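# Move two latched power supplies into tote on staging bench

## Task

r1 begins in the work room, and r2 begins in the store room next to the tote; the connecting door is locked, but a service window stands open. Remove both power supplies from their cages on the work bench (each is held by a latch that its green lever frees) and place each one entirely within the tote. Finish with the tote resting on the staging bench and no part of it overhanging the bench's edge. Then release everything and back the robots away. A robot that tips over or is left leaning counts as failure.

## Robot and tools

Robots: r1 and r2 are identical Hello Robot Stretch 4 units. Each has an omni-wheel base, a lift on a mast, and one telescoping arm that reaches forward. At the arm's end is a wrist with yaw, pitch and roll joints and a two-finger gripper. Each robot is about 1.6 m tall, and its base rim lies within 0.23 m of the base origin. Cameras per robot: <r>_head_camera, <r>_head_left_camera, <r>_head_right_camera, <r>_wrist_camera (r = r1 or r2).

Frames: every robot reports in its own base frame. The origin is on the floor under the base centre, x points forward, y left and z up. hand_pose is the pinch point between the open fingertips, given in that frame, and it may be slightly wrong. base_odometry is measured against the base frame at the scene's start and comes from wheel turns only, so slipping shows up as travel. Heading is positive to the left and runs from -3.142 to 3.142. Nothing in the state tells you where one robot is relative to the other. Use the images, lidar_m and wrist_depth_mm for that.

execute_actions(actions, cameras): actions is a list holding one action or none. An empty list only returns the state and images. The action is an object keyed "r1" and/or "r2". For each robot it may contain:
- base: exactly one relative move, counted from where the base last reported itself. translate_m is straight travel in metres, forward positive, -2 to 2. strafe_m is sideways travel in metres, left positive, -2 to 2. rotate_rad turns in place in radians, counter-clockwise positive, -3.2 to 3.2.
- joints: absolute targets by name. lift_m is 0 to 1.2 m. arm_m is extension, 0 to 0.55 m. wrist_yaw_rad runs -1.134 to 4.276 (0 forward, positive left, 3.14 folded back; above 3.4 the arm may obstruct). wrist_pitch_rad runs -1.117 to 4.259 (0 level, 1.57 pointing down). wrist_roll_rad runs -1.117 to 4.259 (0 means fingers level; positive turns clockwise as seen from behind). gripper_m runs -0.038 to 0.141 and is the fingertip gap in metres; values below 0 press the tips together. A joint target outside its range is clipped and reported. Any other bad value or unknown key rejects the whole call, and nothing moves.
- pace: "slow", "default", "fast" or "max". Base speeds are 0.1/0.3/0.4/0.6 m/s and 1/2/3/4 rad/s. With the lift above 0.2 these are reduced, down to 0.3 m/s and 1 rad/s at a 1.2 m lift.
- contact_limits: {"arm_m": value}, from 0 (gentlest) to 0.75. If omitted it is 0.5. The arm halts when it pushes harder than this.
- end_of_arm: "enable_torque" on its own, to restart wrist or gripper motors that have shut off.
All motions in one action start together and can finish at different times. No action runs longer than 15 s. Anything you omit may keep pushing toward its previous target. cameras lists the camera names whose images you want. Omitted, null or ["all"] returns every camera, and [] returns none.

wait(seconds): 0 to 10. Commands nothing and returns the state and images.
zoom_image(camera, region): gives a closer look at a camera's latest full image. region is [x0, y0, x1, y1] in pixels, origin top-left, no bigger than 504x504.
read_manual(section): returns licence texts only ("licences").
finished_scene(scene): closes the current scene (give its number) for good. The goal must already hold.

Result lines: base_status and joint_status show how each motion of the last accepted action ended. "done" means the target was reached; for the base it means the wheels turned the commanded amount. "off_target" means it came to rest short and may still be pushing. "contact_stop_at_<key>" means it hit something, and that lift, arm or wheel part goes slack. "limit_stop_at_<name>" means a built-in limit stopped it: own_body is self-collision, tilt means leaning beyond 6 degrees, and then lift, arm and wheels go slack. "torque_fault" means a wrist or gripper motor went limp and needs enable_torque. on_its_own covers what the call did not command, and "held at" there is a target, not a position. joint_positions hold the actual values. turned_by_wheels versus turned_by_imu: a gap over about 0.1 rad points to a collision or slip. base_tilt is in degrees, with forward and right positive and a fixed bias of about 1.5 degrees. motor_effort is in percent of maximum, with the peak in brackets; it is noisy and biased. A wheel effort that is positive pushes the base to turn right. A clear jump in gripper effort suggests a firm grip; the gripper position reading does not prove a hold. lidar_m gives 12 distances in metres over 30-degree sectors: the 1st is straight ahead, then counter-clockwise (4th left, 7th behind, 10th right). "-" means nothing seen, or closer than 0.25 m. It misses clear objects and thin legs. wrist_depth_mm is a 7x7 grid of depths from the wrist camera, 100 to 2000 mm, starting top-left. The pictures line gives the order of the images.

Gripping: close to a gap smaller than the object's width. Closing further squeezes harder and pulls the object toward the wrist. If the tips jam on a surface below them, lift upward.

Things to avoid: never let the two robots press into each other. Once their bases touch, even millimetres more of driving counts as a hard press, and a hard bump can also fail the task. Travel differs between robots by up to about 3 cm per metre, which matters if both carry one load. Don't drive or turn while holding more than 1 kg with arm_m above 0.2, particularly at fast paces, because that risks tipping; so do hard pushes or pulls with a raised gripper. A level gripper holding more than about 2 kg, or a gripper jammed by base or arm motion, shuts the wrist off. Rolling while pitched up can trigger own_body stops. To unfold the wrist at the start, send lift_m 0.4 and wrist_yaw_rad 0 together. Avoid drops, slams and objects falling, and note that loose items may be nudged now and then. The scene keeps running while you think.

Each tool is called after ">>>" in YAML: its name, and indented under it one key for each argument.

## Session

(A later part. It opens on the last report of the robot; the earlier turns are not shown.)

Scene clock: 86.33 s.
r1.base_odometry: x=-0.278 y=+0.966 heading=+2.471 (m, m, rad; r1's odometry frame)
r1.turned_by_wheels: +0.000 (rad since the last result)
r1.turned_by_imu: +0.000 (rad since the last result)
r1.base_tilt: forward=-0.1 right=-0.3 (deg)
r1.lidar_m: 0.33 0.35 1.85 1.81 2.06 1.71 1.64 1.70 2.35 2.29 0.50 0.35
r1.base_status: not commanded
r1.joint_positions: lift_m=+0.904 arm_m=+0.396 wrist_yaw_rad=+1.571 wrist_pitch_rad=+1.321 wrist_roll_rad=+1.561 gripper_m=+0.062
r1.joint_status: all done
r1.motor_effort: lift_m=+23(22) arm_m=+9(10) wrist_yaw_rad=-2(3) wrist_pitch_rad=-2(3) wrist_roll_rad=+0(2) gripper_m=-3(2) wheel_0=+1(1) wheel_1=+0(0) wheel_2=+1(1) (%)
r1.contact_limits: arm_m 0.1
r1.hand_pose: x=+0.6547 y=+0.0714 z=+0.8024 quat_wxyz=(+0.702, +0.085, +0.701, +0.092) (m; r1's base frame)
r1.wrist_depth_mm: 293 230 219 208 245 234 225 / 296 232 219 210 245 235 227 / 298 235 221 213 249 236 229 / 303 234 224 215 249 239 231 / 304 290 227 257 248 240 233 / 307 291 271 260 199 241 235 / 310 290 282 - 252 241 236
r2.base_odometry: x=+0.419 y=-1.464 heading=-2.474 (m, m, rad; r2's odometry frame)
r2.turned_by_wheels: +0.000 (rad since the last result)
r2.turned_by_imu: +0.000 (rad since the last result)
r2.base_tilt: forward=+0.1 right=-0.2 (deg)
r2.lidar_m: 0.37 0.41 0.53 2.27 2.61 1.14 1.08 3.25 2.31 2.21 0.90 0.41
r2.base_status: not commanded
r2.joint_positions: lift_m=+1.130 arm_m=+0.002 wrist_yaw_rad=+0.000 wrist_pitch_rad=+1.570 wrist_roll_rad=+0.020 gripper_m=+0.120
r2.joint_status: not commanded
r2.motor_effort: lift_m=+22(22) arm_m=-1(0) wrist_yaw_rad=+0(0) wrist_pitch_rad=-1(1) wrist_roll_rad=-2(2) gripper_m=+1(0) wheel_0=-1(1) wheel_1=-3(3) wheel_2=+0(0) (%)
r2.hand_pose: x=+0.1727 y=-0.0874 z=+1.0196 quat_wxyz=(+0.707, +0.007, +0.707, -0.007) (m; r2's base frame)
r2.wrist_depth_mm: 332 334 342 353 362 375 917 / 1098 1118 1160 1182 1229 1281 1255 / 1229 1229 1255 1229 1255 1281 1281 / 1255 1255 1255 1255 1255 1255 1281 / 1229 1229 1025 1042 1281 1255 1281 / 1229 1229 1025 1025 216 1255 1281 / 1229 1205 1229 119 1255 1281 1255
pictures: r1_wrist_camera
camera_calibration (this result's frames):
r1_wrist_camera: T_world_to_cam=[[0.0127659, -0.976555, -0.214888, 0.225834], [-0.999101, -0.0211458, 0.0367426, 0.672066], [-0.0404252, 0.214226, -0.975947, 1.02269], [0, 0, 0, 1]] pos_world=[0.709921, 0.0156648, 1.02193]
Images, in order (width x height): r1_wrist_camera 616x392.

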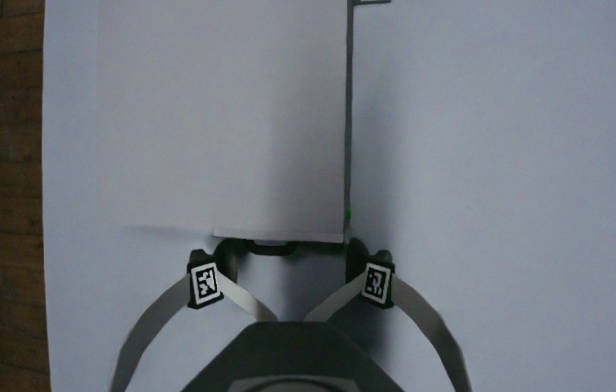

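>>> execute_actions:
  actions:
    - {"r1":{"base":{"strafe_m":0.008},"joints":{"gripper_m":0.040,"lift_m":0.901},"pace":"slow"}}
  cameras: ["r1_wrist_camera"]

>>> execute_actions:
  actions:
    - {"r1":{"joints":{"arm_m":0.405,"lift_m":0.898},"pace":"slow","contact_limits":{"arm_m":0.2}}}
  cameras: ["r1_wrist_camera"]

>>> zoom_image:
  camera: "r1_wrist_camera"
  region: [190,190,400,320]

Scene clock: 87.80 s.
r1.base_odometry: x=-0.283 y=+0.960 heading=+2.470 (m, m, rad; r1's odometry frame)
r1.turned_by_wheels: +0.000 (rad since the last result)
r1.turned_by_imu: +0.000 (rad since the last result)
r1.base_tilt: forward=+0.0 right=-0.4 (deg)
r1.lidar_m: 0.34 0.35 1.86 1.79 2.03 1.71 1.63 1.71 2.36 2.28 0.50 0.34
r1.base_status: done
r1.joint_positions: lift_m=+0.901 arm_m=+0.396 wrist_yaw_rad=+1.570 wrist_pitch_rad=+1.324 wrist_roll_rad=+1.561 gripper_m=+0.040
r1.joint_status: all done
r1.motor_effort: lift_m=+18(22) arm_m=+9(9) wrist_yaw_rad=+1(2) wrist_pitch_rad=-10(13) wrist_roll_rad=-1(1) gripper_m=-8(8) wheel_0=-4(3) wheel_1=+0(8) wheel_2=+0(1) (%)
r1.hand_pose: x=+0.6548 y=+0.0705 z=+0.7997 quat_wxyz=(+0.702, +0.084, +0.701, +0.090) (m; r1's base frame)
r1.wrist_depth_mm: 289 225 213 205 238 230 223 / 291 227 216 206 241 232 225 / 293 228 218 208 243 234 228 / 297 230 220 209 246 236 228 / 300 283 225 218 246 237 229 / 300 289 213 258 192 238 230 / 303 289 277 - 250 237 233
r2.base_odometry: x=+0.419 y=-1.464 heading=-2.474 (m, m, rad; r2's odometry frame)
r2.turned_by_wheels: +0.000 (rad since the last result)
r2.turned_by_imu: +0.000 (rad since the last result)
r2.base_tilt: forward=+0.1 right=-0.2 (deg)
r2.lidar_m: 0.38 0.39 0.54 2.26 2.63 1.18 1.08 3.22 2.33 2.22 0.91 0.40
r2.base_status: not commanded
r2.joint_positions: lift_m=+1.130 arm_m=+0.002 wrist_yaw_rad=+0.000 wrist_pitch_rad=+1.570 wrist_roll_rad=+0.020 gripper_m=+0.120
r2.joint_status: not commanded
r2.motor_effort: lift_m=+22(22) arm_m=-1(0) wrist_yaw_rad=+0(0) wrist_pitch_rad=-1(0) wrist_roll_rad=-3(0) gripper_m=+0(0) wheel_0=-1(1) wheel_1=-3(3) wheel_2=+0(0) (%)
r2.hand_pose: x=+0.1727 y=-0.0874 z=+1.0196 quat_wxyz=(+0.707, +0.007, +0.707, -0.007) (m; r2's base frame)
r2.wrist_depth_mm: 332 334 343 351 362 375 917 / 1098 1118 1182 1182 1229 1281 1281 / 1255 1229 1255 1255 1255 1255 1281 / 1255 1229 1255 1255 1281 1281 1281 / 1229 1229 1025 1042 1255 1255 1308 / 1229 1255 1025 1025 214 1255 1281 / 1229 1229 1255 119 1255 1281 1255
pictures: r1_wrist_camera
camera_calibration (this result's frames):
r1_wrist_camera: T_world_to_cam=[[0.0115762, -0.977165, -0.212164, 0.223047], [-0.999122, -0.0198446, 0.036884, 0.672023], [-0.0402521, 0.211551, -0.976538, 1.02072], [0, 0, 0, 1]] pos_world=[0.709938, 0.0153549, 1.01931]
Images, in order (width x height): r1_wrist_camera 616x392.

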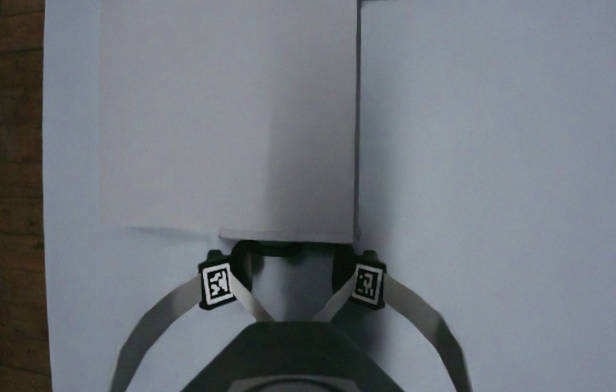

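Scene clock: 88.60 s.
r1.base_odometry: x=-0.283 y=+0.960 heading=+2.470 (m, m, rad; r1's odometry frame)
r1.turned_by_wheels: +0.000 (rad since the last result)
r1.turned_by_imu: +0.000 (rad since the last result)
r1.base_tilt: forward=+0.0 right=-0.4 (deg)
r1.lidar_m: 0.32 0.36 1.86 1.80 2.04 1.72 1.60 1.72 2.35 2.29 0.51 0.34
r1.base_status: not commanded
r1.joint_positions: lift_m=+0.898 arm_m=+0.403 wrist_yaw_rad=+1.572 wrist_pitch_rad=+1.323 wrist_roll_rad=+1.561 gripper_m=+0.040
r1.joint_status: all done
r1.motor_effort: lift_m=+16(17) arm_m=+11(9) wrist_yaw_rad=-4(4) wrist_pitch_rad=-8(11) wrist_roll_rad=+1(1) gripper_m=-6(6) wheel_0=-2(4) wheel_1=+1(1) wheel_2=-1(1) (%)
r1.contact_limits: arm_m 0.2
r1.hand_pose: x=+0.6612 y=+0.0710 z=+0.7969 quat_wxyz=(+0.702, +0.084, +0.701, +0.091) (m; r1's base frame)
r1.wrist_depth_mm: 285 222 211 202 236 227 220 / 287 224 213 204 236 229 222 / 290 226 216 206 241 231 224 / 294 227 218 206 241 233 226 / 297 281 220 212 243 236 227 / 301 285 198 254 191 236 229 / 301 283 277 - 247 236 231
r2.base_odometry: x=+0.419 y=-1.464 heading=-2.474 (m, m, rad; r2's odometry frame)
r2.turned_by_wheels: +0.000 (rad since the last result)
r2.turned_by_imu: +0.000 (rad since the last result)
r2.base_tilt: forward=+0.1 right=-0.3 (deg)
r2.lidar_m: 0.36 0.39 0.55 2.24 2.60 1.15 1.10 3.26 2.33 2.22 0.88 0.41
r2.base_status: not commanded
r2.joint_positions: lift_m=+1.130 arm_m=+0.002 wrist_yaw_rad=+0.000 wrist_pitch_rad=+1.570 wrist_roll_rad=+0.020 gripper_m=+0.120
r2.joint_status: not commanded
r2.motor_effort: lift_m=+22(22) arm_m=-1(0) wrist_yaw_rad=+0(0) wrist_pitch_rad=-1(0) wrist_roll_rad=+2(3) gripper_m=-1(2) wheel_0=-1(1) wheel_1=-3(3) wheel_2=+0(0) (%)
r2.hand_pose: x=+0.1727 y=-0.0874 z=+1.0196 quat_wxyz=(+0.707, +0.007, +0.707, -0.007) (m; r2's base frame)
r2.wrist_depth_mm: 332 334 342 351 362 373 917 / 1078 1118 1182 1160 1229 1281 1281 / 1229 1255 1255 1255 1255 1255 1281 / 1229 1229 1255 1255 1255 1255 1281 / 1229 1255 1042 1042 1281 1255 1281 / 1229 1229 1025 1042 215 1255 1281 / 1205 1229 1229 119 1255 1255 1255
pictures: r1_wrist_camera
camera_calibration (this result's frames):
r1_wrist_camera: T_world_to_cam=[[0.0134047, -0.976925, -0.213162, 0.222406], [-0.999083, -0.0217563, 0.0368822, 0.678635], [-0.0406687, 0.212472, -0.976321, 1.01824], [0, 0, 0, 1]] pos_world=[0.716442, 0.0156904, 1.01651]
Images, in order (width x height): r1_wrist_camera 616x392.

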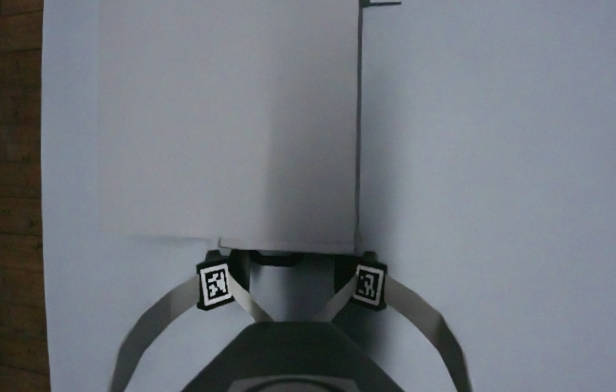

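Region (190, 190, 400, 320) of r1_wrist_camera's 616x392 image, scaled by 2.400; it fills the top 312 rows of this view, and the rest is white.

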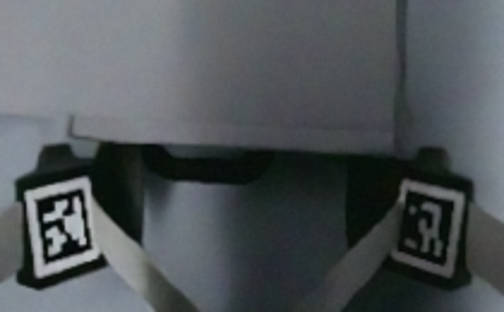

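>>> execute_actions:
  actions:
    - {"r1":{"joints":{"arm_m":0.407,"wrist_roll_rad":1.58},"pace":"slow"}}
  cameras: []

>>> execute_actions:
  actions:
    - {"r1":{"base":{"strafe_m":0.002},"joints":{"gripper_m":0.0,"lift_m":0.890}}}
  cameras: []

>>> execute_actions:
  actions:
    - {"r1":{"base":{"strafe_m":0.002},"joints":{"gripper_m":-0.038,"lift_m":0.882}}}
  cameras: ["r1_wrist_camera"]

>>> zoom_image:
  camera: "r1_wrist_camera"
  region: [190,190,400,320]

Scene clock: 89.47 s.
r1.base_odometry: x=-0.283 y=+0.960 heading=+2.471 (m, m, rad; r1's odometry frame)
r1.turned_by_wheels: +0.000 (rad since the last result)
r1.turned_by_imu: +0.000 (rad since the last result)
r1.base_tilt: forward=-0.1 right=-0.3 (deg)
r1.lidar_m: 0.33 0.36 1.85 1.77 2.06 1.70 1.62 1.69 2.32 2.30 0.46 0.35
r1.base_status: not commanded
r1.joint_positions: lift_m=+0.898 arm_m=+0.405 wrist_yaw_rad=+1.574 wrist_pitch_rad=+1.322 wrist_roll_rad=+1.580 gripper_m=+0.040
r1.joint_status: all done
r1.motor_effort: lift_m=+15(16) arm_m=+13(12) wrist_yaw_rad=-10(10) wrist_pitch_rad=-7(8) wrist_roll_rad=-2(1) gripper_m=-6(7) wheel_0=-2(2) wheel_1=+2(2) wheel_2=-1(1) (%)
r1.hand_pose: x=+0.6628 y=+0.0712 z=+0.7969 quat_wxyz=(+0.701, +0.090, +0.702, +0.085) (m; r1's base frame)
r1.wrist_depth_mm: 285 222 211 201 235 226 220 / 287 222 213 204 236 228 222 / 289 224 214 206 239 230 223 / 294 228 216 207 241 232 226 / 298 279 218 209 242 234 226 / 301 285 193 256 191 236 229 / 304 283 276 - 247 236 230
r2.base_odometry: x=+0.419 y=-1.464 heading=-2.474 (m, m, rad; r2's odometry frame)
r2.turned_by_wheels: +0.000 (rad since the last result)
r2.turned_by_imu: +0.000 (rad since the last result)
r2.base_tilt: forward=+0.1 right=-0.2 (deg)
r2.lidar_m: 0.38 0.39 0.50 2.26 2.60 1.16 1.09 3.24 2.31 2.23 0.89 0.41
r2.base_status: not commanded
r2.joint_positions: lift_m=+1.130 arm_m=+0.002 wrist_yaw_rad=+0.000 wrist_pitch_rad=+1.570 wrist_roll_rad=+0.020 gripper_m=+0.120
r2.joint_status: not commanded
r2.motor_effort: lift_m=+22(22) arm_m=+0(0) wrist_yaw_rad=+0(0) wrist_pitch_rad=-1(0) wrist_roll_rad=-1(0) gripper_m=-2(1) wheel_0=-1(1) wheel_1=-3(3) wheel_2=+0(0) (%)
r2.hand_pose: x=+0.1727 y=-0.0874 z=+1.0196 quat_wxyz=(+0.707, +0.007, +0.707, -0.007) (m; r2's base frame)
r2.wrist_depth_mm: 332 334 342 351 362 375 917 / 1098 1118 1182 1182 1205 1255 1281 / 1229 1255 1229 1281 1281 1281 1255 / 1229 1255 1229 1255 1255 1255 1255 / 1255 1255 1042 1042 1255 1255 1255 / 1229 1229 1042 1025 216 1255 1255 / 1229 1255 1229 119 1255 1281 1255
pictures: none
No camera images: the call's "cameras" was empty. Leave "cameras" out to get every camera's image.

Scene clock: 90.67 s.
r1.base_odometry: x=-0.284 y=+0.958 heading=+2.471 (m, m, rad; r1's odometry frame)
r1.turned_by_wheels: +0.000 (rad since the last result)
r1.turned_by_imu: +0.000 (rad since the last result)
r1.base_tilt: forward=+0.0 right=-0.4 (deg)
r1.lidar_m: 0.33 0.35 1.82 1.79 2.04 1.73 1.64 1.71 2.33 2.33 0.47 0.37
r1.base_status: done
r1.joint_positions: lift_m=+0.890 arm_m=+0.405 wrist_yaw_rad=+1.575 wrist_pitch_rad=+1.321 wrist_roll_rad=+1.580 gripper_m=+0.001
r1.joint_status: all done
r1.motor_effort: lift_m=+18(18) arm_m=+13(13) wrist_yaw_rad=-12(13) wrist_pitch_rad=-5(9) wrist_roll_rad=+0(1) gripper_m=-22(23) wheel_0=+2(5) wheel_1=+4(7) wheel_2=-3(6) (%)
r1.hand_pose: x=+0.6628 y=+0.0716 z=+0.7888 quat_wxyz=(+0.701, +0.090, +0.702, +0.086) (m; r1's base frame)
r1.wrist_depth_mm: 271 208 199 190 224 216 208 / 276 212 201 192 227 217 212 / 278 213 203 194 229 220 213 / 283 215 205 195 230 222 215 / 285 270 206 198 232 224 216 / 290 267 199 246 189 224 219 / 290 273 265 - 237 225 220
r2.base_odometry: x=+0.419 y=-1.464 heading=-2.474 (m, m, rad; r2's odometry frame)
r2.turned_by_wheels: +0.000 (rad since the last result)
r2.turned_by_imu: +0.000 (rad since the last result)
r2.base_tilt: forward=+0.1 right=-0.2 (deg)
r2.lidar_m: 0.36 0.40 0.52 2.20 2.60 1.16 1.08 3.26 2.31 2.23 0.87 0.40
r2.base_status: not commanded
r2.joint_positions: lift_m=+1.130 arm_m=+0.002 wrist_yaw_rad=+0.000 wrist_pitch_rad=+1.570 wrist_roll_rad=+0.020 gripper_m=+0.120
r2.joint_status: not commanded
r2.motor_effort: lift_m=+22(22) arm_m=-1(0) wrist_yaw_rad=+0(0) wrist_pitch_rad=-1(0) wrist_roll_rad=+0(0) gripper_m=-1(0) wheel_0=-1(1) wheel_1=-3(3) wheel_2=+0(0) (%)
r2.hand_pose: x=+0.1727 y=-0.0874 z=+1.0196 quat_wxyz=(+0.707, +0.007, +0.707, -0.007) (m; r2's base frame)
r2.wrist_depth_mm: 332 336 342 351 362 373 917 / 1098 1138 1160 1182 1229 1281 1255 / 1255 1255 1229 1255 1281 1255 1281 / 1229 1255 1255 1255 1255 1255 1255 / 1255 1255 1042 1025 1255 1255 1281 / 1229 1229 1042 1025 215 1281 1229 / 1229 1205 1205 119 1255 1229 1281
pictures: none
No camera images: the call's "cameras" was empty. Leave "cameras" out to get every camera's image.

Scene clock: 91.73 s.
r1.base_odometry: x=-0.285 y=+0.956 heading=+2.471 (m, m, rad; r1's odometry frame)
r1.turned_by_wheels: +0.000 (rad since the last result)
r1.turned_by_imu: +0.001 (rad since the last result)
r1.base_tilt: forward=+0.0 right=-0.4 (deg)
r1.lidar_m: 0.33 0.36 1.83 1.77 2.05 1.73 1.62 1.68 2.37 2.30 0.47 0.35
r1.base_status: done
r1.joint_positions: lift_m=+0.882 arm_m=+0.405 wrist_yaw_rad=+1.575 wrist_pitch_rad=+1.322 wrist_roll_rad=+1.580 gripper_m=-0.037
r1.joint_status: all done
r1.on_its_own: wrist_yaw_rad is at rest, and its effort (-14) is outside its rest range (-13 to +13)
r1.motor_effort: lift_m=+19(20) arm_m=+13(13) wrist_yaw_rad=-14(14) wrist_pitch_rad=-7(9) wrist_roll_rad=-1(2) gripper_m=-30(29) wheel_0=+4(3) wheel_1=+5(11) wheel_2=-3(4) (%)
r1.hand_pose: x=+0.6627 y=+0.0714 z=+0.7806 quat_wxyz=(+0.701, +0.089, +0.702, +0.086) (m; r1's base frame)
r1.wrist_depth_mm: 259 199 189 181 214 208 201 / 264 201 191 183 217 210 203 / 266 204 193 184 220 212 206 / 271 206 195 186 222 213 208 / 273 258 196 190 222 216 209 / 277 168 200 237 181 214 211 / 279 265 254 - 229 220 213
r2.base_odometry: x=+0.419 y=-1.464 heading=-2.474 (m, m, rad; r2's odometry frame)
r2.turned_by_wheels: +0.000 (rad since the last result)
r2.turned_by_imu: +0.000 (rad since the last result)
r2.base_tilt: forward=+0.1 right=-0.2 (deg)
r2.lidar_m: 0.34 0.39 0.55 2.28 2.59 1.16 1.08 3.23 2.33 2.22 0.87 0.41
r2.base_status: not commanded
r2.joint_positions: lift_m=+1.130 arm_m=+0.002 wrist_yaw_rad=+0.000 wrist_pitch_rad=+1.570 wrist_roll_rad=+0.020 gripper_m=+0.120
r2.joint_status: not commanded
r2.motor_effort: lift_m=+22(22) arm_m=+0(0) wrist_yaw_rad=+0(0) wrist_pitch_rad=-1(1) wrist_roll_rad=+2(1) gripper_m=-2(1) wheel_0=-1(1) wheel_1=-3(3) wheel_2=+0(0) (%)
r2.hand_pose: x=+0.1727 y=-0.0874 z=+1.0196 quat_wxyz=(+0.707, +0.007, +0.707, -0.007) (m; r2's base frame)
r2.wrist_depth_mm: 334 336 342 351 362 375 917 / 1098 1118 1182 1182 1229 1255 1255 / 1229 1255 1255 1255 1281 1281 1255 / 1229 1229 1255 1255 1255 1281 1281 / 1229 1229 1042 1042 1281 1255 1281 / 1229 1229 1025 1025 216 1255 1255 / 1229 1229 1255 119 1255 1255 1255
pictures: r1_wrist_camera
camera_calibration (this result's frames):
r1_wrist_camera: T_world_to_cam=[[-0.00255804, -0.976949, -0.213458, 0.230078], [-0.999114, -0.00646892, 0.0415801, 0.676054], [-0.0420024, 0.213375, -0.976067, 1.00294], [0, 0, 0, 1]] pos_world=[0.71817, 0.0151457, 0.999938]
Images, in order (width x height): r1_wrist_camera 616x392.

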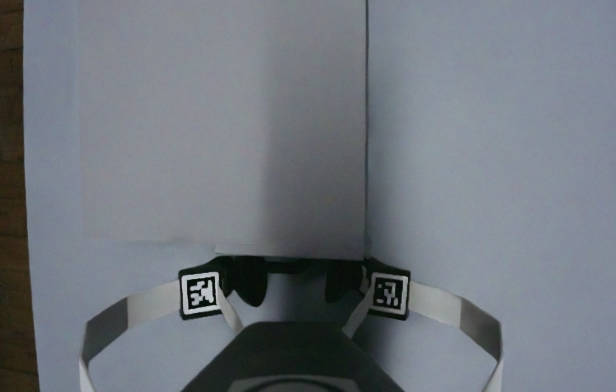

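Region (190, 190, 400, 320) of r1_wrist_camera's 616x392 image, scaled by 2.400; it fills the top 312 rows of this view, and the rest is white.

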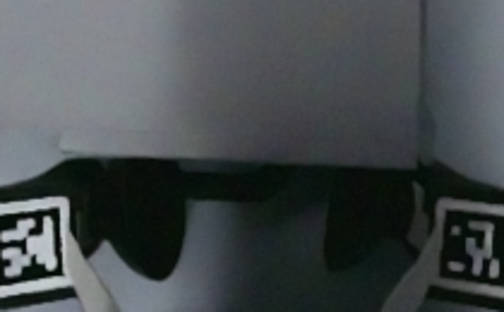

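>>> execute_actions:
  actions:
    - {"r1":{"joints":{"arm_m":0.393},"pace":"slow"}}
  cameras: ["r1_wrist_camera"]

>>> zoom_image:
  camera: "r1_wrist_camera"
  region: [190,190,400,320]

Scene clock: 92.90 s.
r1.base_odometry: x=-0.286 y=+0.956 heading=+2.471 (m, m, rad; r1's odometry frame)
r1.turned_by_wheels: +0.000 (rad since the last result)
r1.turned_by_imu: +0.000 (rad since the last result)
r1.base_tilt: forward=+0.0 right=-0.4 (deg)
r1.lidar_m: 0.33 0.35 1.84 1.77 2.02 1.71 1.62 1.71 2.37 2.32 0.51 0.35
r1.base_status: not commanded
r1.joint_positions: lift_m=+0.882 arm_m=+0.395 wrist_yaw_rad=+1.570 wrist_pitch_rad=+1.322 wrist_roll_rad=+1.580 gripper_m=-0.037
r1.joint_status: all done
r1.motor_effort: lift_m=+21(21) arm_m=-11(10) wrist_yaw_rad=+2(14) wrist_pitch_rad=-6(7) wrist_roll_rad=-1(1) gripper_m=-29(29) wheel_0=+3(4) wheel_1=+1(5) wheel_2=+3(3) (%)
r1.hand_pose: x=+0.6534 y=+0.0710 z=+0.7806 quat_wxyz=(+0.701, +0.092, +0.702, +0.084) (m; r1's base frame)
r1.wrist_depth_mm: 267 204 193 186 220 213 206 / 270 206 196 187 221 213 206 / 272 208 197 189 223 216 209 / 273 208 198 190 226 217 211 / 276 260 202 198 227 218 212 / 279 167 195 239 183 216 213 / 283 267 258 - 230 221 215
r2.base_odometry: x=+0.419 y=-1.464 heading=-2.474 (m, m, rad; r2's odometry frame)
r2.turned_by_wheels: +0.000 (rad since the last result)
r2.turned_by_imu: +0.000 (rad since the last result)
r2.base_tilt: forward=+0.2 right=-0.2 (deg)
r2.lidar_m: 0.37 0.40 0.54 2.23 2.61 1.16 1.07 3.26 2.30 2.21 0.88 0.40
r2.base_status: not commanded
r2.joint_positions: lift_m=+1.130 arm_m=+0.002 wrist_yaw_rad=+0.000 wrist_pitch_rad=+1.570 wrist_roll_rad=+0.020 gripper_m=+0.120
r2.joint_status: not commanded
r2.motor_effort: lift_m=+22(22) arm_m=-1(1) wrist_yaw_rad=+0(0) wrist_pitch_rad=+0(1) wrist_roll_rad=+1(1) gripper_m=-1(2) wheel_0=-1(1) wheel_1=-3(3) wheel_2=+0(1) (%)
r2.hand_pose: x=+0.1727 y=-0.0874 z=+1.0196 quat_wxyz=(+0.707, +0.007, +0.707, -0.007) (m; r2's base frame)
r2.wrist_depth_mm: 332 336 342 351 362 375 917 / 1118 1138 1182 1160 1229 1308 1281 / 1255 1229 1255 1281 1281 1281 1281 / 1229 1255 1255 1281 1255 1255 1281 / 1229 1229 1042 1042 1255 1255 1255 / 1255 1255 1025 1042 215 1255 1281 / 1229 1205 1229 119 1255 1255 1255
pictures: r1_wrist_camera
camera_calibration (this result's frames):
r1_wrist_camera: T_world_to_cam=[[-0.00831737, -0.976788, -0.214045, 0.233933], [-0.999133, -0.000616354, 0.0416371, 0.666291], [-0.0408026, 0.214205, -0.975936, 1.00161], [0, 0, 0, 1]] pos_world=[0.708527, 0.0143633, 0.999837]
Images, in order (width x height): r1_wrist_camera 616x392.

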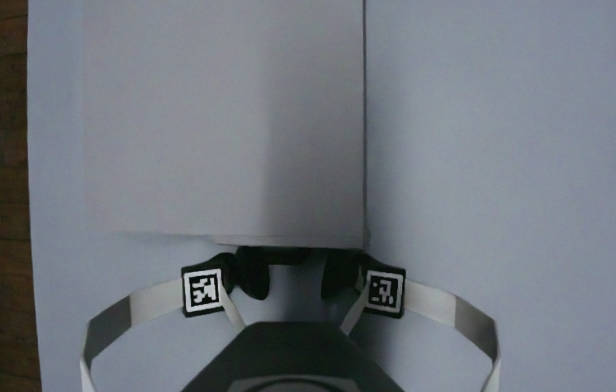

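Region (190, 190, 400, 320) of r1_wrist_camera's 616x392 image, scaled by 2.400; it fills the top 312 rows of this view, and the rest is white.

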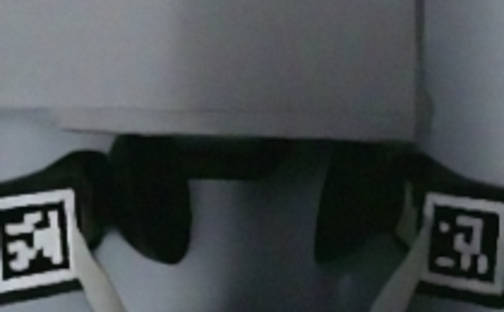

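>>> execute_actions:
  actions:
    - {"r1":{"joints":{"arm_m":0.389,"lift_m":0.879},"pace":"slow"}}
  cameras: ["r1_wrist_camera"]

>>> zoom_image:
  camera: "r1_wrist_camera"
  region: [190,190,400,320]

Scene clock: 93.80 s.
r1.base_odometry: x=-0.286 y=+0.956 heading=+2.471 (m, m, rad; r1's odometry frame)
r1.turned_by_wheels: +0.000 (rad since the last result)
r1.turned_by_imu: +0.000 (rad since the last result)
r1.base_tilt: forward=+0.0 right=-0.3 (deg)
r1.lidar_m: 0.31 0.36 1.87 1.76 2.06 1.71 1.62 1.72 2.32 2.31 0.48 0.35
r1.base_status: not commanded
r1.joint_positions: lift_m=+0.879 arm_m=+0.390 wrist_yaw_rad=+1.573 wrist_pitch_rad=+1.320 wrist_roll_rad=+1.580 gripper_m=-0.037
r1.joint_status: all done
r1.motor_effort: lift_m=+19(20) arm_m=-8(12) wrist_yaw_rad=-8(19) wrist_pitch_rad=+0(24) wrist_roll_rad=-1(3) gripper_m=-19(28) wheel_0=+3(7) wheel_1=+2(4) wheel_2=+1(5) (%)
r1.hand_pose: x=+0.6486 y=+0.0719 z=+0.7779 quat_wxyz=(+0.701, +0.091, +0.702, +0.086) (m; r1's base frame)
r1.wrist_depth_mm: 262 200 190 182 216 209 202 / 265 202 192 183 219 211 204 / 270 205 195 187 220 213 207 / 271 206 196 186 222 213 208 / 276 262 246 199 224 216 209 / 278 260 184 203 180 216 211 / 279 263 254 - 228 216 212
r2.base_odometry: x=+0.419 y=-1.464 heading=-2.474 (m, m, rad; r2's odometry frame)
r2.turned_by_wheels: +0.000 (rad since the last result)
r2.turned_by_imu: +0.000 (rad since the last result)
r2.base_tilt: forward=+0.1 right=-0.3 (deg)
r2.lidar_m: 0.38 0.39 0.54 2.23 2.57 1.18 1.08 3.24 2.32 2.23 0.89 0.40
r2.base_status: not commanded
r2.joint_positions: lift_m=+1.130 arm_m=+0.002 wrist_yaw_rad=+0.000 wrist_pitch_rad=+1.570 wrist_roll_rad=+0.020 gripper_m=+0.120
r2.joint_status: not commanded
r2.motor_effort: lift_m=+22(22) arm_m=+0(1) wrist_yaw_rad=+0(0) wrist_pitch_rad=-1(1) wrist_roll_rad=+0(2) gripper_m=-1(1) wheel_0=-1(1) wheel_1=-3(3) wheel_2=+0(0) (%)
r2.hand_pose: x=+0.1727 y=-0.0874 z=+1.0196 quat_wxyz=(+0.707, +0.007, +0.707, -0.007) (m; r2's base frame)
r2.wrist_depth_mm: 332 336 343 351 362 375 917 / 1098 1138 1160 1182 1255 1255 1281 / 1255 1255 1255 1255 1281 1281 1281 / 1255 1229 1255 1255 1255 1281 1255 / 1229 1229 1025 1042 1229 1281 1255 / 1255 1229 1025 1042 216 1281 1255 / 1229 1205 1229 119 1229 1255 1255
pictures: r1_wrist_camera
camera_calibration (this result's frames):
r1_wrist_camera: T_world_to_cam=[[-0.00462351, -0.976395, -0.215943, 0.233167], [-0.999129, -0.00444458, 0.0414885, 0.661964], [-0.0414689, 0.215947, -0.975524, 0.998579], [0, 0, 0, 1]] pos_world=[0.703876, 0.0149658, 0.997025]
Images, in order (width x height): r1_wrist_camera 616x392.

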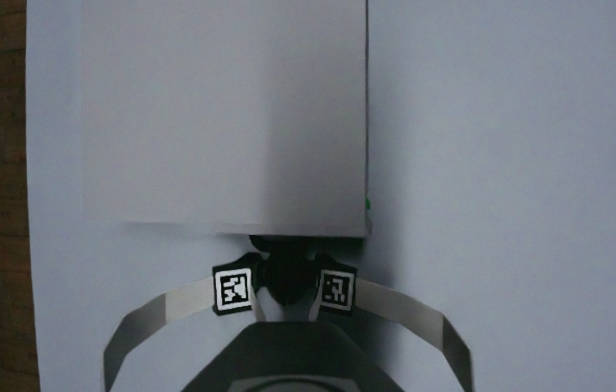

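Region (190, 190, 400, 320) of r1_wrist_camera's 616x392 image, scaled by 2.400; it fills the top 312 rows of this view, and the rest is white.

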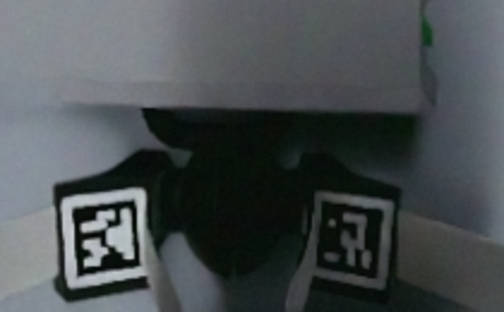

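>>> execute_actions:
  actions:
    - {"r1":{"base":{"strafe_m":0.127},"joints":{"lift_m":0.91,"arm_m":0.15,"gripper_m":0.064},"pace":"fast"}}
  cameras: []

>>> execute_actions:
  actions:
    - {"r1":{"joints":{"wrist_yaw_rad":0.075,"wrist_pitch_rad":0.35,"wrist_roll_rad":0.215,"lift_m":0.80}}}
  cameras: []

>>> execute_actions:
  actions:
    - {"r1":{"joints":{"arm_m":0.18,"lift_m":0.732}}}
  cameras: ["r1_wrist_camera"]

Scene clock: 97.17 s.
r1.base_odometry: x=-0.364 y=+0.857 heading=+2.471 (m, m, rad; r1's odometry frame)
r1.turned_by_wheels: +0.000 (rad since the last result)
r1.turned_by_imu: +0.000 (rad since the last result)
r1.base_tilt: forward=+0.0 right=-0.3 (deg)
r1.lidar_m: 0.34 0.35 1.72 1.67 1.90 1.73 1.63 1.70 2.32 2.41 0.48 0.35
r1.base_status: done
r1.joint_positions: lift_m=+0.910 arm_m=+0.152 wrist_yaw_rad=+1.571 wrist_pitch_rad=+1.320 wrist_roll_rad=+1.580 gripper_m=+0.064
r1.joint_status: all done
r1.motor_effort: lift_m=+23(24) arm_m=-9(6) wrist_yaw_rad=-2(6) wrist_pitch_rad=-1(1) wrist_roll_rad=+0(2) gripper_m=-2(19) wheel_0=+0(9) wheel_1=-2(11) wheel_2=+0(2) (%)
r1.hand_pose: x=+0.4098 y=+0.0715 z=+0.8085 quat_wxyz=(+0.701, +0.091, +0.702, +0.085) (m; r1's base frame)
r1.wrist_depth_mm: 1138 1098 274 263 251 239 230 / 1182 1118 276 263 251 240 232 / 1182 1118 277 266 254 243 236 / 1182 1138 281 267 256 245 236 / 1160 1160 278 270 255 246 238 / 1205 1160 279 268 254 249 241 / 1229 1182 1138 - 798 960 946
r2.base_odometry: x=+0.419 y=-1.464 heading=-2.474 (m, m, rad; r2's odometry frame)
r2.turned_by_wheels: +0.000 (rad since the last result)
r2.turned_by_imu: +0.001 (rad since the last result)
r2.base_tilt: forward=+0.1 right=-0.2 (deg)
r2.lidar_m: 0.37 0.37 0.51 2.27 2.59 1.17 1.08 3.25 2.32 2.22 0.88 0.41
r2.base_status: not commanded
r2.joint_positions: lift_m=+1.130 arm_m=+0.002 wrist_yaw_rad=+0.000 wrist_pitch_rad=+1.570 wrist_roll_rad=+0.020 gripper_m=+0.120
r2.joint_status: not commanded
r2.motor_effort: lift_m=+22(22) arm_m=+0(1) wrist_yaw_rad=+0(0) wrist_pitch_rad=+0(1) wrist_roll_rad=-1(0) gripper_m=-1(1) wheel_0=-1(1) wheel_1=-3(3) wheel_2=+0(0) (%)
r2.hand_pose: x=+0.1727 y=-0.0874 z=+1.0196 quat_wxyz=(+0.707, +0.007, +0.707, -0.007) (m; r2's base frame)
r2.wrist_depth_mm: 330 336 342 351 364 373 931 / 1098 1138 1160 1160 1229 1281 1255 / 1255 1281 1281 1255 1281 1281 1281 / 1255 1255 1255 1255 1255 1281 1281 / 1255 1229 1025 1042 1281 1255 1255 / 1255 1229 1025 1042 216 1255 1255 / 1229 1229 1255 119 1255 1255 1281
pictures: none
No camera images: the call's "cameras" was empty. Leave "cameras" out to get every camera's image.

Scene clock: 98.67 s.
r1.base_odometry: x=-0.364 y=+0.857 heading=+2.471 (m, m, rad; r1's odometry frame)
r1.turned_by_wheels: +0.000 (rad since the last result)
r1.turned_by_imu: +0.000 (rad since the last result)
r1.base_tilt: forward=-0.1 right=-0.4 (deg)
r1.lidar_m: 0.32 0.36 1.71 1.68 1.91 1.72 1.64 1.72 2.36 2.43 0.49 0.32
r1.base_status: not commanded
r1.joint_positions: lift_m=+0.800 arm_m=+0.152 wrist_yaw_rad=+0.075 wrist_pitch_rad=+0.353 wrist_roll_rad=+0.215 gripper_m=+0.064
r1.joint_status: all done
r1.motor_effort: lift_m=+17(21) arm_m=-9(9) wrist_yaw_rad=-3(7) wrist_pitch_rad=-9(14) wrist_roll_rad=+0(4) gripper_m=+1(3) wheel_0=+0(0) wheel_1=-2(2) wheel_2=+0(0) (%)
r1.hand_pose: x=+0.5990 y=-0.0668 z=+0.8789 quat_wxyz=(+0.979, +0.099, +0.178, +0.018) (m; r1's base frame)
r1.wrist_depth_mm: - - - - - - - / - - - - - - - / - - - - - 661 609 / - - 549 484 525 484 455 / - - 370 355 392 379 359 / 1708 387 325 329 301 312 298 / 1397 317 320 - 282 262 258
r2.base_odometry: x=+0.419 y=-1.464 heading=-2.474 (m, m, rad; r2's odometry frame)
r2.turned_by_wheels: +0.000 (rad since the last result)
r2.turned_by_imu: +0.000 (rad since the last result)
r2.base_tilt: forward=+0.2 right=-0.2 (deg)
r2.lidar_m: 0.36 0.40 0.55 2.23 2.59 1.16 1.08 3.23 2.35 2.21 0.86 0.42
r2.base_status: not commanded
r2.joint_positions: lift_m=+1.130 arm_m=+0.002 wrist_yaw_rad=+0.000 wrist_pitch_rad=+1.570 wrist_roll_rad=+0.020 gripper_m=+0.120
r2.joint_status: not commanded
r2.motor_effort: lift_m=+22(22) arm_m=+0(0) wrist_yaw_rad=+0(0) wrist_pitch_rad=-1(0) wrist_roll_rad=-1(0) gripper_m=+0(1) wheel_0=-1(1) wheel_1=-3(3) wheel_2=+0(0) (%)
r2.hand_pose: x=+0.1727 y=-0.0874 z=+1.0196 quat_wxyz=(+0.707, +0.007, +0.707, -0.007) (m; r2's base frame)
r2.wrist_depth_mm: 332 336 342 351 362 373 917 / 1118 1138 1182 1160 1229 1281 1281 / 1229 1255 1255 1255 1255 1255 1281 / 1255 1229 1281 1229 1255 1281 1255 / 1255 1229 1042 1025 1281 1281 1255 / 1205 1229 1042 1042 216 1255 1281 / 1229 1255 1229 119 1229 1255 1255
pictures: none
No camera images: the call's "cameras" was empty. Leave "cameras" out to get every camera's image.

Scene clock: 99.90 s.
r1.base_odometry: x=-0.364 y=+0.857 heading=+2.471 (m, m, rad; r1's odometry frame)
r1.turned_by_wheels: +0.000 (rad since the last result)
r1.turned_by_imu: +0.000 (rad since the last result)
r1.base_tilt: forward=-0.1 right=-0.4 (deg)
r1.lidar_m: 0.33 0.37 1.71 1.67 1.88 1.73 1.64 1.67 2.32 2.42 0.48 0.35
r1.base_status: not commanded
r1.joint_positions: lift_m=+0.732 arm_m=+0.178 wrist_yaw_rad=+0.075 wrist_pitch_rad=+0.352 wrist_roll_rad=+0.215 gripper_m=+0.064
r1.joint_status: all done
r1.motor_effort: lift_m=+17(19) arm_m=+9(10) wrist_yaw_rad=-2(2) wrist_pitch_rad=-7(7) wrist_roll_rad=-1(4) gripper_m=-3(2) wheel_0=+0(0) wheel_1=-1(2) wheel_2=+0(0) (%)
r1.hand_pose: x=+0.6259 y=-0.0669 z=+0.8109 quat_wxyz=(+0.979, +0.099, +0.178, +0.018) (m; r1's base frame)
r1.wrist_depth_mm: - - - - - - - / - - - - - - - / - - 530 492 539 480 449 / - - 334 312 379 349 327 / - 330 279 282 285 276 262 / 309 273 246 246 218 225 215 / 242 228 229 - 203 189 187
r2.base_odometry: x=+0.419 y=-1.464 heading=-2.474 (m, m, rad; r2's odometry frame)
r2.turned_by_wheels: +0.000 (rad since the last result)
r2.turned_by_imu: +0.000 (rad since the last result)
r2.base_tilt: forward=+0.1 right=-0.1 (deg)
r2.lidar_m: 0.34 0.39 0.55 2.21 2.59 1.13 1.06 3.24 2.32 2.23 0.87 0.40
r2.base_status: not commanded
r2.joint_positions: lift_m=+1.130 arm_m=+0.002 wrist_yaw_rad=+0.000 wrist_pitch_rad=+1.570 wrist_roll_rad=+0.020 gripper_m=+0.120
r2.joint_status: not commanded
r2.motor_effort: lift_m=+22(22) arm_m=-1(0) wrist_yaw_rad=+0(0) wrist_pitch_rad=-1(1) wrist_roll_rad=-2(1) gripper_m=-1(2) wheel_0=-1(1) wheel_1=-3(3) wheel_2=+0(0) (%)
r2.hand_pose: x=+0.1727 y=-0.0874 z=+1.0196 quat_wxyz=(+0.707, +0.007, +0.707, -0.007) (m; r2's base frame)
r2.wrist_depth_mm: 334 334 342 351 362 375 917 / 1098 1138 1160 1182 1229 1255 1281 / 1229 1255 1281 1255 1255 1281 1255 / 1229 1255 1255 1255 1255 1281 1281 / 1229 1229 1025 1042 1255 1281 1255 / 1205 1229 1042 1042 215 1255 1281 / 1205 1229 1229 119 1255 1281 1255
pictures: r1_wrist_camera
camera_calibration (this result's frames):
r1_wrist_camera: T_world_to_cam=[[-0.0306803, -0.98195, -0.186635, 0.0969176], [-0.390066, 0.18368, -0.902281, 1.03399], [0.920276, 0.0451176, -0.388661, -0.0294402], [0, 0, 0, 1]] pos_world=[0.433392, -0.093427, 0.939599]
Images, in order (width x height): r1_wrist_camera 616x392.

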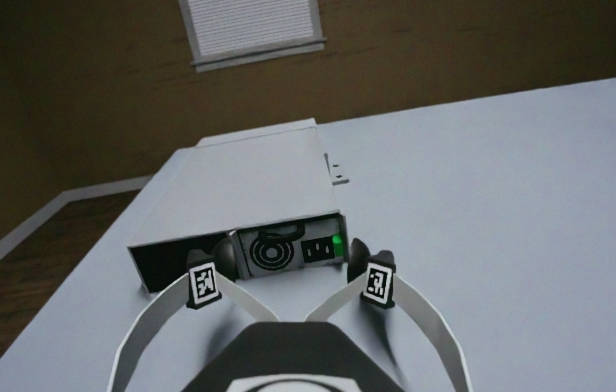

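>>> execute_actions:
  actions: []
  cameras: ["r1_wrist_camera","r1_head_camera"]

Scene clock: 100.57 s.
r1.base_odometry: x=-0.364 y=+0.857 heading=+2.471 (m, m, rad; r1's odometry frame)
r1.turned_by_wheels: +0.000 (rad since the last result)
r1.turned_by_imu: +0.000 (rad since the last result)
r1.base_tilt: forward=-0.1 right=-0.4 (deg)
r1.lidar_m: 0.33 0.35 1.72 1.64 1.89 1.74 1.63 1.70 2.33 2.43 0.49 0.34
r1.base_status: not commanded
r1.joint_positions: lift_m=+0.732 arm_m=+0.178 wrist_yaw_rad=+0.075 wrist_pitch_rad=+0.352 wrist_roll_rad=+0.215 gripper_m=+0.064
r1.joint_status: all done
r1.motor_effort: lift_m=+17(19) arm_m=+9(10) wrist_yaw_rad=-1(2) wrist_pitch_rad=-6(7) wrist_roll_rad=-3(4) gripper_m=-2(2) wheel_0=+0(0) wheel_1=-2(2) wheel_2=+0(0) (%)
r1.hand_pose: x=+0.6259 y=-0.0669 z=+0.8109 quat_wxyz=(+0.979, +0.099, +0.178, +0.018) (m; r1's base frame)
r1.wrist_depth_mm: - - - - - - - / - - - - - - - / - - 530 496 535 484 449 / - - 334 312 379 351 327 / - 329 279 283 285 276 260 / 307 276 244 246 218 225 216 / 242 228 229 - 203 189 187
r2.base_odometry: x=+0.419 y=-1.464 heading=-2.474 (m, m, rad; r2's odometry frame)
r2.turned_by_wheels: +0.000 (rad since the last result)
r2.turned_by_imu: +0.000 (rad since the last result)
r2.base_tilt: forward=+0.1 right=-0.2 (deg)
r2.lidar_m: 0.37 0.38 0.55 2.24 2.61 1.16 1.08 3.25 2.32 2.23 0.91 0.39
r2.base_status: not commanded
r2.joint_positions: lift_m=+1.130 arm_m=+0.002 wrist_yaw_rad=+0.000 wrist_pitch_rad=+1.570 wrist_roll_rad=+0.020 gripper_m=+0.120
r2.joint_status: not commanded
r2.motor_effort: lift_m=+22(22) arm_m=+0(0) wrist_yaw_rad=+0(0) wrist_pitch_rad=-1(1) wrist_roll_rad=-2(1) gripper_m=-2(2) wheel_0=-1(1) wheel_1=-3(3) wheel_2=+0(0) (%)
r2.hand_pose: x=+0.1727 y=-0.0874 z=+1.0196 quat_wxyz=(+0.707, +0.007, +0.707, -0.007) (m; r2's base frame)
r2.wrist_depth_mm: 334 336 343 351 359 373 904 / 1098 1138 1160 1160 1229 1255 1281 / 1255 1255 1229 1255 1255 1255 1281 / 1255 1255 1229 1255 1255 1281 1281 / 1255 1229 1025 1042 1255 1255 1281 / 1229 1255 1025 1042 216 1255 1255 / 1229 1205 1229 119 1255 1255 1255
pictures: r1_head_camera, r1_wrist_camera
camera_calibration (this result's frames):
r1_wrist_camera: T_world_to_cam=[[-0.0306804, -0.98195, -0.186635, 0.0969178], [-0.390066, 0.18368, -0.902281, 1.03399], [0.920276, 0.0451176, -0.388661, -0.0294402], [0, 0, 0, 1]] pos_world=[0.433392, -0.093427, 0.939599]
Images, in order (width x height): r1_head_camera 420x560, r1_wrist_camera 616x392.

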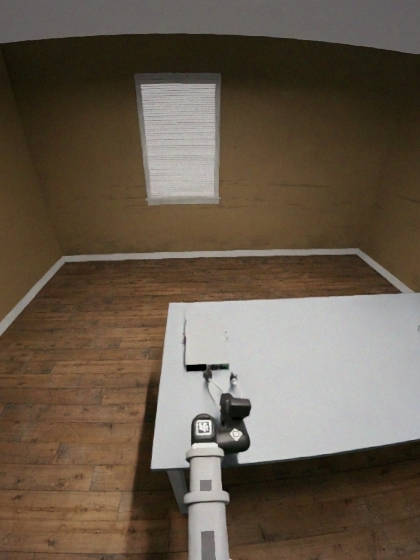

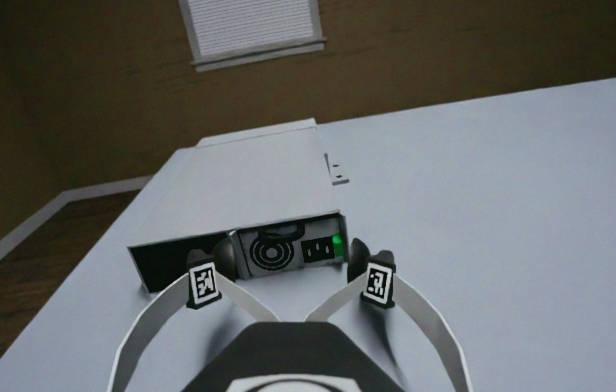

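>>> execute_actions:
  actions:
    - {"r1":{"joints":{"lift_m":0.722,"arm_m":0.200},"pace":"slow","contact_limits":{"arm_m":0.2}}}
  cameras: ["r1_wrist_camera"]

>>> zoom_image:
  camera: "r1_wrist_camera"
  region: [170,170,430,330]

Scene clock: 101.87 s.
r1.base_odometry: x=-0.364 y=+0.857 heading=+2.471 (m, m, rad; r1's odometry frame)
r1.turned_by_wheels: +0.000 (rad since the last result)
r1.turned_by_imu: +0.000 (rad since the last result)
r1.base_tilt: forward=-0.1 right=-0.3 (deg)
r1.lidar_m: 0.32 0.35 1.70 1.65 1.88 1.70 1.63 1.69 2.28 2.43 0.50 0.35
r1.base_status: not commanded
r1.joint_positions: lift_m=+0.722 arm_m=+0.198 wrist_yaw_rad=+0.075 wrist_pitch_rad=+0.352 wrist_roll_rad=+0.215 gripper_m=+0.064
r1.joint_status: all done
r1.motor_effort: lift_m=+17(17) arm_m=+9(8) wrist_yaw_rad=-1(2) wrist_pitch_rad=-6(8) wrist_roll_rad=-3(3) gripper_m=-4(2) wheel_0=+0(0) wheel_1=-2(2) wheel_2=+0(0) (%)
r1.contact_limits: arm_m 0.2
r1.hand_pose: x=+0.6459 y=-0.0669 z=+0.8009 quat_wxyz=(+0.979, +0.099, +0.178, +0.018) (m; r1's base frame)
r1.wrist_depth_mm: - - - - - - - / - - - - - - 647 / - - 484 459 504 455 415 / - 508 306 287 359 327 309 / - 298 256 263 268 258 247 / 281 258 230 232 205 212 203 / 229 213 215 - 191 178 178
r2.base_odometry: x=+0.419 y=-1.464 heading=-2.474 (m, m, rad; r2's odometry frame)
r2.turned_by_wheels: +0.000 (rad since the last result)
r2.turned_by_imu: +0.000 (rad since the last result)
r2.base_tilt: forward=+0.2 right=-0.2 (deg)
r2.lidar_m: 0.39 0.39 0.55 2.24 2.60 1.17 1.08 3.24 2.31 2.23 0.92 0.42
r2.base_status: not commanded
r2.joint_positions: lift_m=+1.130 arm_m=+0.002 wrist_yaw_rad=+0.000 wrist_pitch_rad=+1.570 wrist_roll_rad=+0.020 gripper_m=+0.120
r2.joint_status: not commanded
r2.motor_effort: lift_m=+22(22) arm_m=+0(0) wrist_yaw_rad=+0(0) wrist_pitch_rad=-1(1) wrist_roll_rad=+1(2) gripper_m=-1(1) wheel_0=-1(1) wheel_1=-3(3) wheel_2=+0(0) (%)
r2.hand_pose: x=+0.1727 y=-0.0874 z=+1.0196 quat_wxyz=(+0.707, +0.007, +0.707, -0.007) (m; r2's base frame)
r2.wrist_depth_mm: 334 336 340 349 362 370 931 / 1098 1138 1160 1182 1229 1255 1281 / 1255 1255 1255 1255 1229 1255 1308 / 1255 1255 1255 1255 1281 1281 1281 / 1205 1229 1042 1025 1255 1255 1281 / 1229 1229 1042 1025 216 1281 1281 / 1229 1229 1229 120 1255 1255 1255
pictures: r1_wrist_camera
camera_calibration (this result's frames):
r1_wrist_camera: T_world_to_cam=[[-0.0306809, -0.98195, -0.186635, 0.0956684], [-0.390066, 0.18368, -0.902281, 1.03278], [0.920276, 0.0451171, -0.388661, -0.0517103], [0, 0, 0, 1]] pos_world=[0.453377, -0.093427, 0.929618]
Images, in order (width x height): r1_wrist_camera 616x392.

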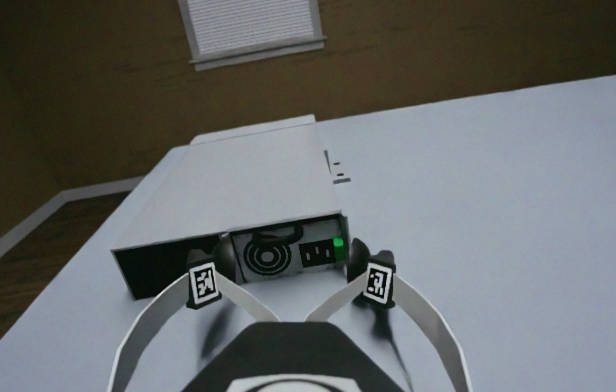

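Region (170, 170, 430, 330) of r1_wrist_camera's 616x392 image, scaled by 1.938; it fills the top 310 rows of this view, and the rest is white.

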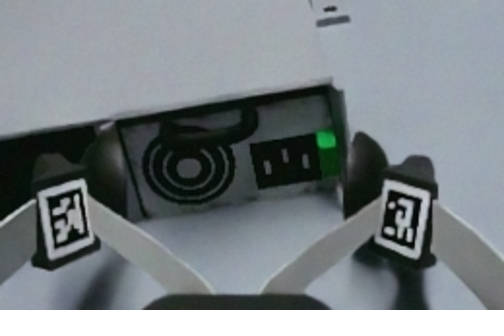

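>>> execute_actions:
  actions:
    - {"r1":{"joints":{"arm_m":0.225},"pace":"slow","contact_limits":{"arm_m":0.15}}}
  cameras: ["r1_wrist_camera"]

>>> zoom_image:
  camera: "r1_wrist_camera"
  region: [170,170,430,330]

Scene clock: 103.13 s.
r1.base_odometry: x=-0.364 y=+0.857 heading=+2.471 (m, m, rad; r1's odometry frame)
r1.turned_by_wheels: +0.000 (rad since the last result)
r1.turned_by_imu: +0.000 (rad since the last result)
r1.base_tilt: forward=-0.1 right=-0.3 (deg)
r1.lidar_m: 0.32 0.35 1.71 1.66 1.91 1.72 1.64 1.72 2.34 2.42 0.50 0.35
r1.base_status: not commanded
r1.joint_positions: lift_m=+0.722 arm_m=+0.220 wrist_yaw_rad=+0.074 wrist_pitch_rad=+0.358 wrist_roll_rad=+0.214 gripper_m=+0.064
r1.joint_status: arm_m contact_stop (moved +0.022 of +0.027)
r1.on_its_own: arm_m is slack since a contact_stop (your +0.225 is given up); wrist_pitch_rad is at rest, and its effort (-24) is outside its rest range (-23 to +23)
r1.motor_effort: lift_m=+17(17) arm_m=+0(18) wrist_yaw_rad=+1(7) wrist_pitch_rad=-24(24) wrist_roll_rad=+1(2) gripper_m=-3(4) wheel_0=+2(2) wheel_1=+4(3) wheel_2=-6(6) (%)
r1.contact_limits: arm_m 0.15
r1.hand_pose: x=+0.6672 y=-0.0671 z=+0.7994 quat_wxyz=(+0.978, +0.098, +0.181, +0.017) (m; r1's base frame)
r1.wrist_depth_mm: - - - - - - - / - - - - - - 609 / - - 449 442 488 439 407 / - 462 298 281 349 320 303 / - 259 236 237 260 254 244 / 277 238 227 228 204 208 200 / 224 212 212 - 189 175 176
r2.base_odometry: x=+0.419 y=-1.464 heading=-2.474 (m, m, rad; r2's odometry frame)
r2.turned_by_wheels: +0.000 (rad since the last result)
r2.turned_by_imu: +0.000 (rad since the last result)
r2.base_tilt: forward=+0.1 right=-0.2 (deg)
r2.lidar_m: 0.36 0.38 0.54 2.27 2.60 1.16 1.08 3.27 2.31 2.22 0.89 0.39
r2.base_status: not commanded
r2.joint_positions: lift_m=+1.130 arm_m=+0.002 wrist_yaw_rad=+0.000 wrist_pitch_rad=+1.570 wrist_roll_rad=+0.020 gripper_m=+0.120
r2.joint_status: not commanded
r2.motor_effort: lift_m=+22(22) arm_m=+0(0) wrist_yaw_rad=+0(0) wrist_pitch_rad=-1(0) wrist_roll_rad=+1(0) gripper_m=-1(2) wheel_0=-1(1) wheel_1=-3(3) wheel_2=+0(0) (%)
r2.hand_pose: x=+0.1727 y=-0.0874 z=+1.0196 quat_wxyz=(+0.707, +0.007, +0.707, -0.007) (m; r2's base frame)
r2.wrist_depth_mm: 334 334 342 351 362 373 917 / 1078 1138 1160 1160 1229 1281 1281 / 1281 1255 1281 1255 1281 1281 1281 / 1255 1281 1255 1255 1255 1255 1255 / 1229 1255 1042 1025 1255 1255 1255 / 1229 1229 1025 1042 215 1255 1255 / 1229 1229 1255 119 1229 1229 1255
pictures: r1_wrist_camera
camera_calibration (this result's frames):
r1_wrist_camera: T_world_to_cam=[[-0.0317709, -0.98229, -0.184652, 0.0949475], [-0.395006, 0.182045, -0.900461, 1.04146], [0.918129, 0.0443299, -0.393794, -0.0663915], [0, 0, 0, 1]] pos_world=[0.475354, -0.0933831, 0.929179]
Images, in order (width x height): r1_wrist_camera 616x392.

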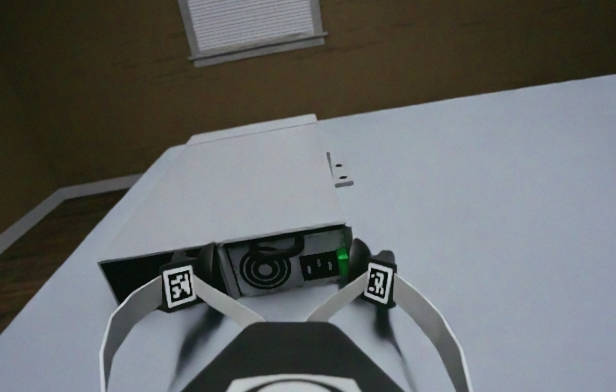

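Region (170, 170, 430, 330) of r1_wrist_camera's 616x392 image, scaled by 1.938; it fills the top 310 rows of this view, and the rest is white.

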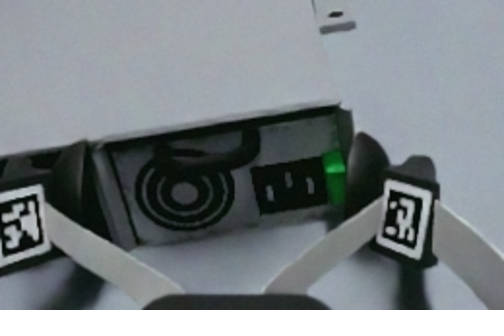

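>>> execute_actions:
  actions:
    - {"r1":{"joints":{"arm_m":0.208,"gripper_m":0.050},"base":{"strafe_m":-0.003},"pace":"slow"}}
  cameras: ["r1_wrist_camera"]

>>> zoom_image:
  camera: "r1_wrist_camera"
  region: [170,170,430,330]

Scene clock: 104.77 s.
r1.base_odometry: x=-0.362 y=+0.859 heading=+2.472 (m, m, rad; r1's odometry frame)
r1.turned_by_wheels: +0.001 (rad since the last result)
r1.turned_by_imu: +0.001 (rad since the last result)
r1.base_tilt: forward=-0.1 right=-0.4 (deg)
r1.lidar_m: 0.32 0.35 1.71 1.67 1.90 1.73 1.64 1.71 2.33 2.42 0.49 0.36
r1.base_status: done
r1.joint_positions: lift_m=+0.722 arm_m=+0.209 wrist_yaw_rad=+0.080 wrist_pitch_rad=+0.352 wrist_roll_rad=+0.214 gripper_m=+0.050
r1.joint_status: all done
r1.on_its_own: wrist_yaw_rad is at rest, and its effort (-16) is outside its rest range (-13 to +13)
r1.motor_effort: lift_m=+17(17) arm_m=-8(8) wrist_yaw_rad=-16(16) wrist_pitch_rad=-7(24) wrist_roll_rad=+2(5) gripper_m=-10(11) wheel_0=+6(7) wheel_1=+2(4) wheel_2=+1(7) (%)
r1.hand_pose: x=+0.6572 y=-0.0655 z=+0.8009 quat_wxyz=(+0.979, +0.098, +0.178, +0.020) (m; r1's base frame)
r1.wrist_depth_mm: - - - - - - - / - - - - - - - / - - 488 462 508 452 424 / - 544 310 290 359 327 310 / - 291 247 246 270 258 246 / 285 254 214 236 202 212 203 / 230 216 218 - 191 178 178
r2.base_odometry: x=+0.419 y=-1.464 heading=-2.474 (m, m, rad; r2's odometry frame)
r2.turned_by_wheels: +0.000 (rad since the last result)
r2.turned_by_imu: +0.000 (rad since the last result)
r2.base_tilt: forward=+0.1 right=-0.2 (deg)
r2.lidar_m: 0.37 0.41 0.57 2.25 2.60 1.15 1.10 3.24 2.30 2.23 0.89 0.38
r2.base_status: not commanded
r2.joint_positions: lift_m=+1.130 arm_m=+0.002 wrist_yaw_rad=+0.000 wrist_pitch_rad=+1.570 wrist_roll_rad=+0.020 gripper_m=+0.120
r2.joint_status: not commanded
r2.motor_effort: lift_m=+22(22) arm_m=-1(1) wrist_yaw_rad=+0(0) wrist_pitch_rad=-1(0) wrist_roll_rad=-1(0) gripper_m=-2(2) wheel_0=-1(1) wheel_1=-3(3) wheel_2=+0(0) (%)
r2.hand_pose: x=+0.1727 y=-0.0874 z=+1.0196 quat_wxyz=(+0.707, +0.007, +0.707, -0.007) (m; r2's base frame)
r2.wrist_depth_mm: 334 338 342 349 362 375 917 / 1098 1138 1160 1160 1255 1281 1281 / 1255 1229 1255 1281 1255 1255 1308 / 1229 1229 1255 1255 1281 1281 1281 / 1229 1255 1042 1042 1229 1281 1281 / 1255 1229 1042 1025 216 1255 1255 / 1255 1229 1255 119 1229 1281 1255
pictures: r1_wrist_camera
camera_calibration (this result's frames):
r1_wrist_camera: T_world_to_cam=[[-0.0254163, -0.982285, -0.185663, 0.0931042], [-0.390809, 0.180706, -0.90256, 1.03749], [0.920121, 0.0496191, -0.388478, -0.0619457], [0, 0, 0, 1]] pos_world=[0.464824, -0.0929527, 0.929619]
Images, in order (width x height): r1_wrist_camera 616x392.

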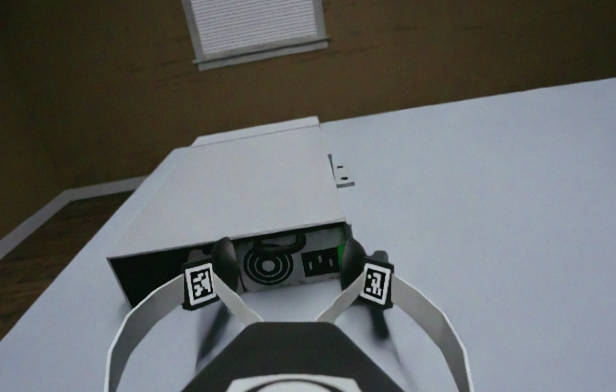

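Region (170, 170, 430, 330) of r1_wrist_camera's 616x392 image, scaled by 1.938; it fills the top 310 rows of this view, and the rest is white.

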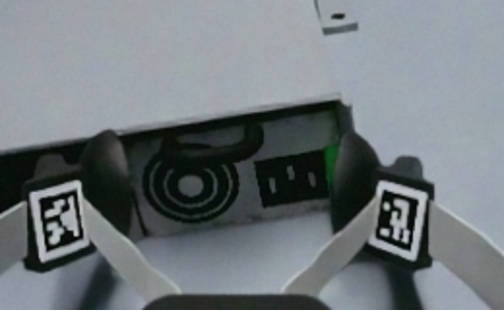

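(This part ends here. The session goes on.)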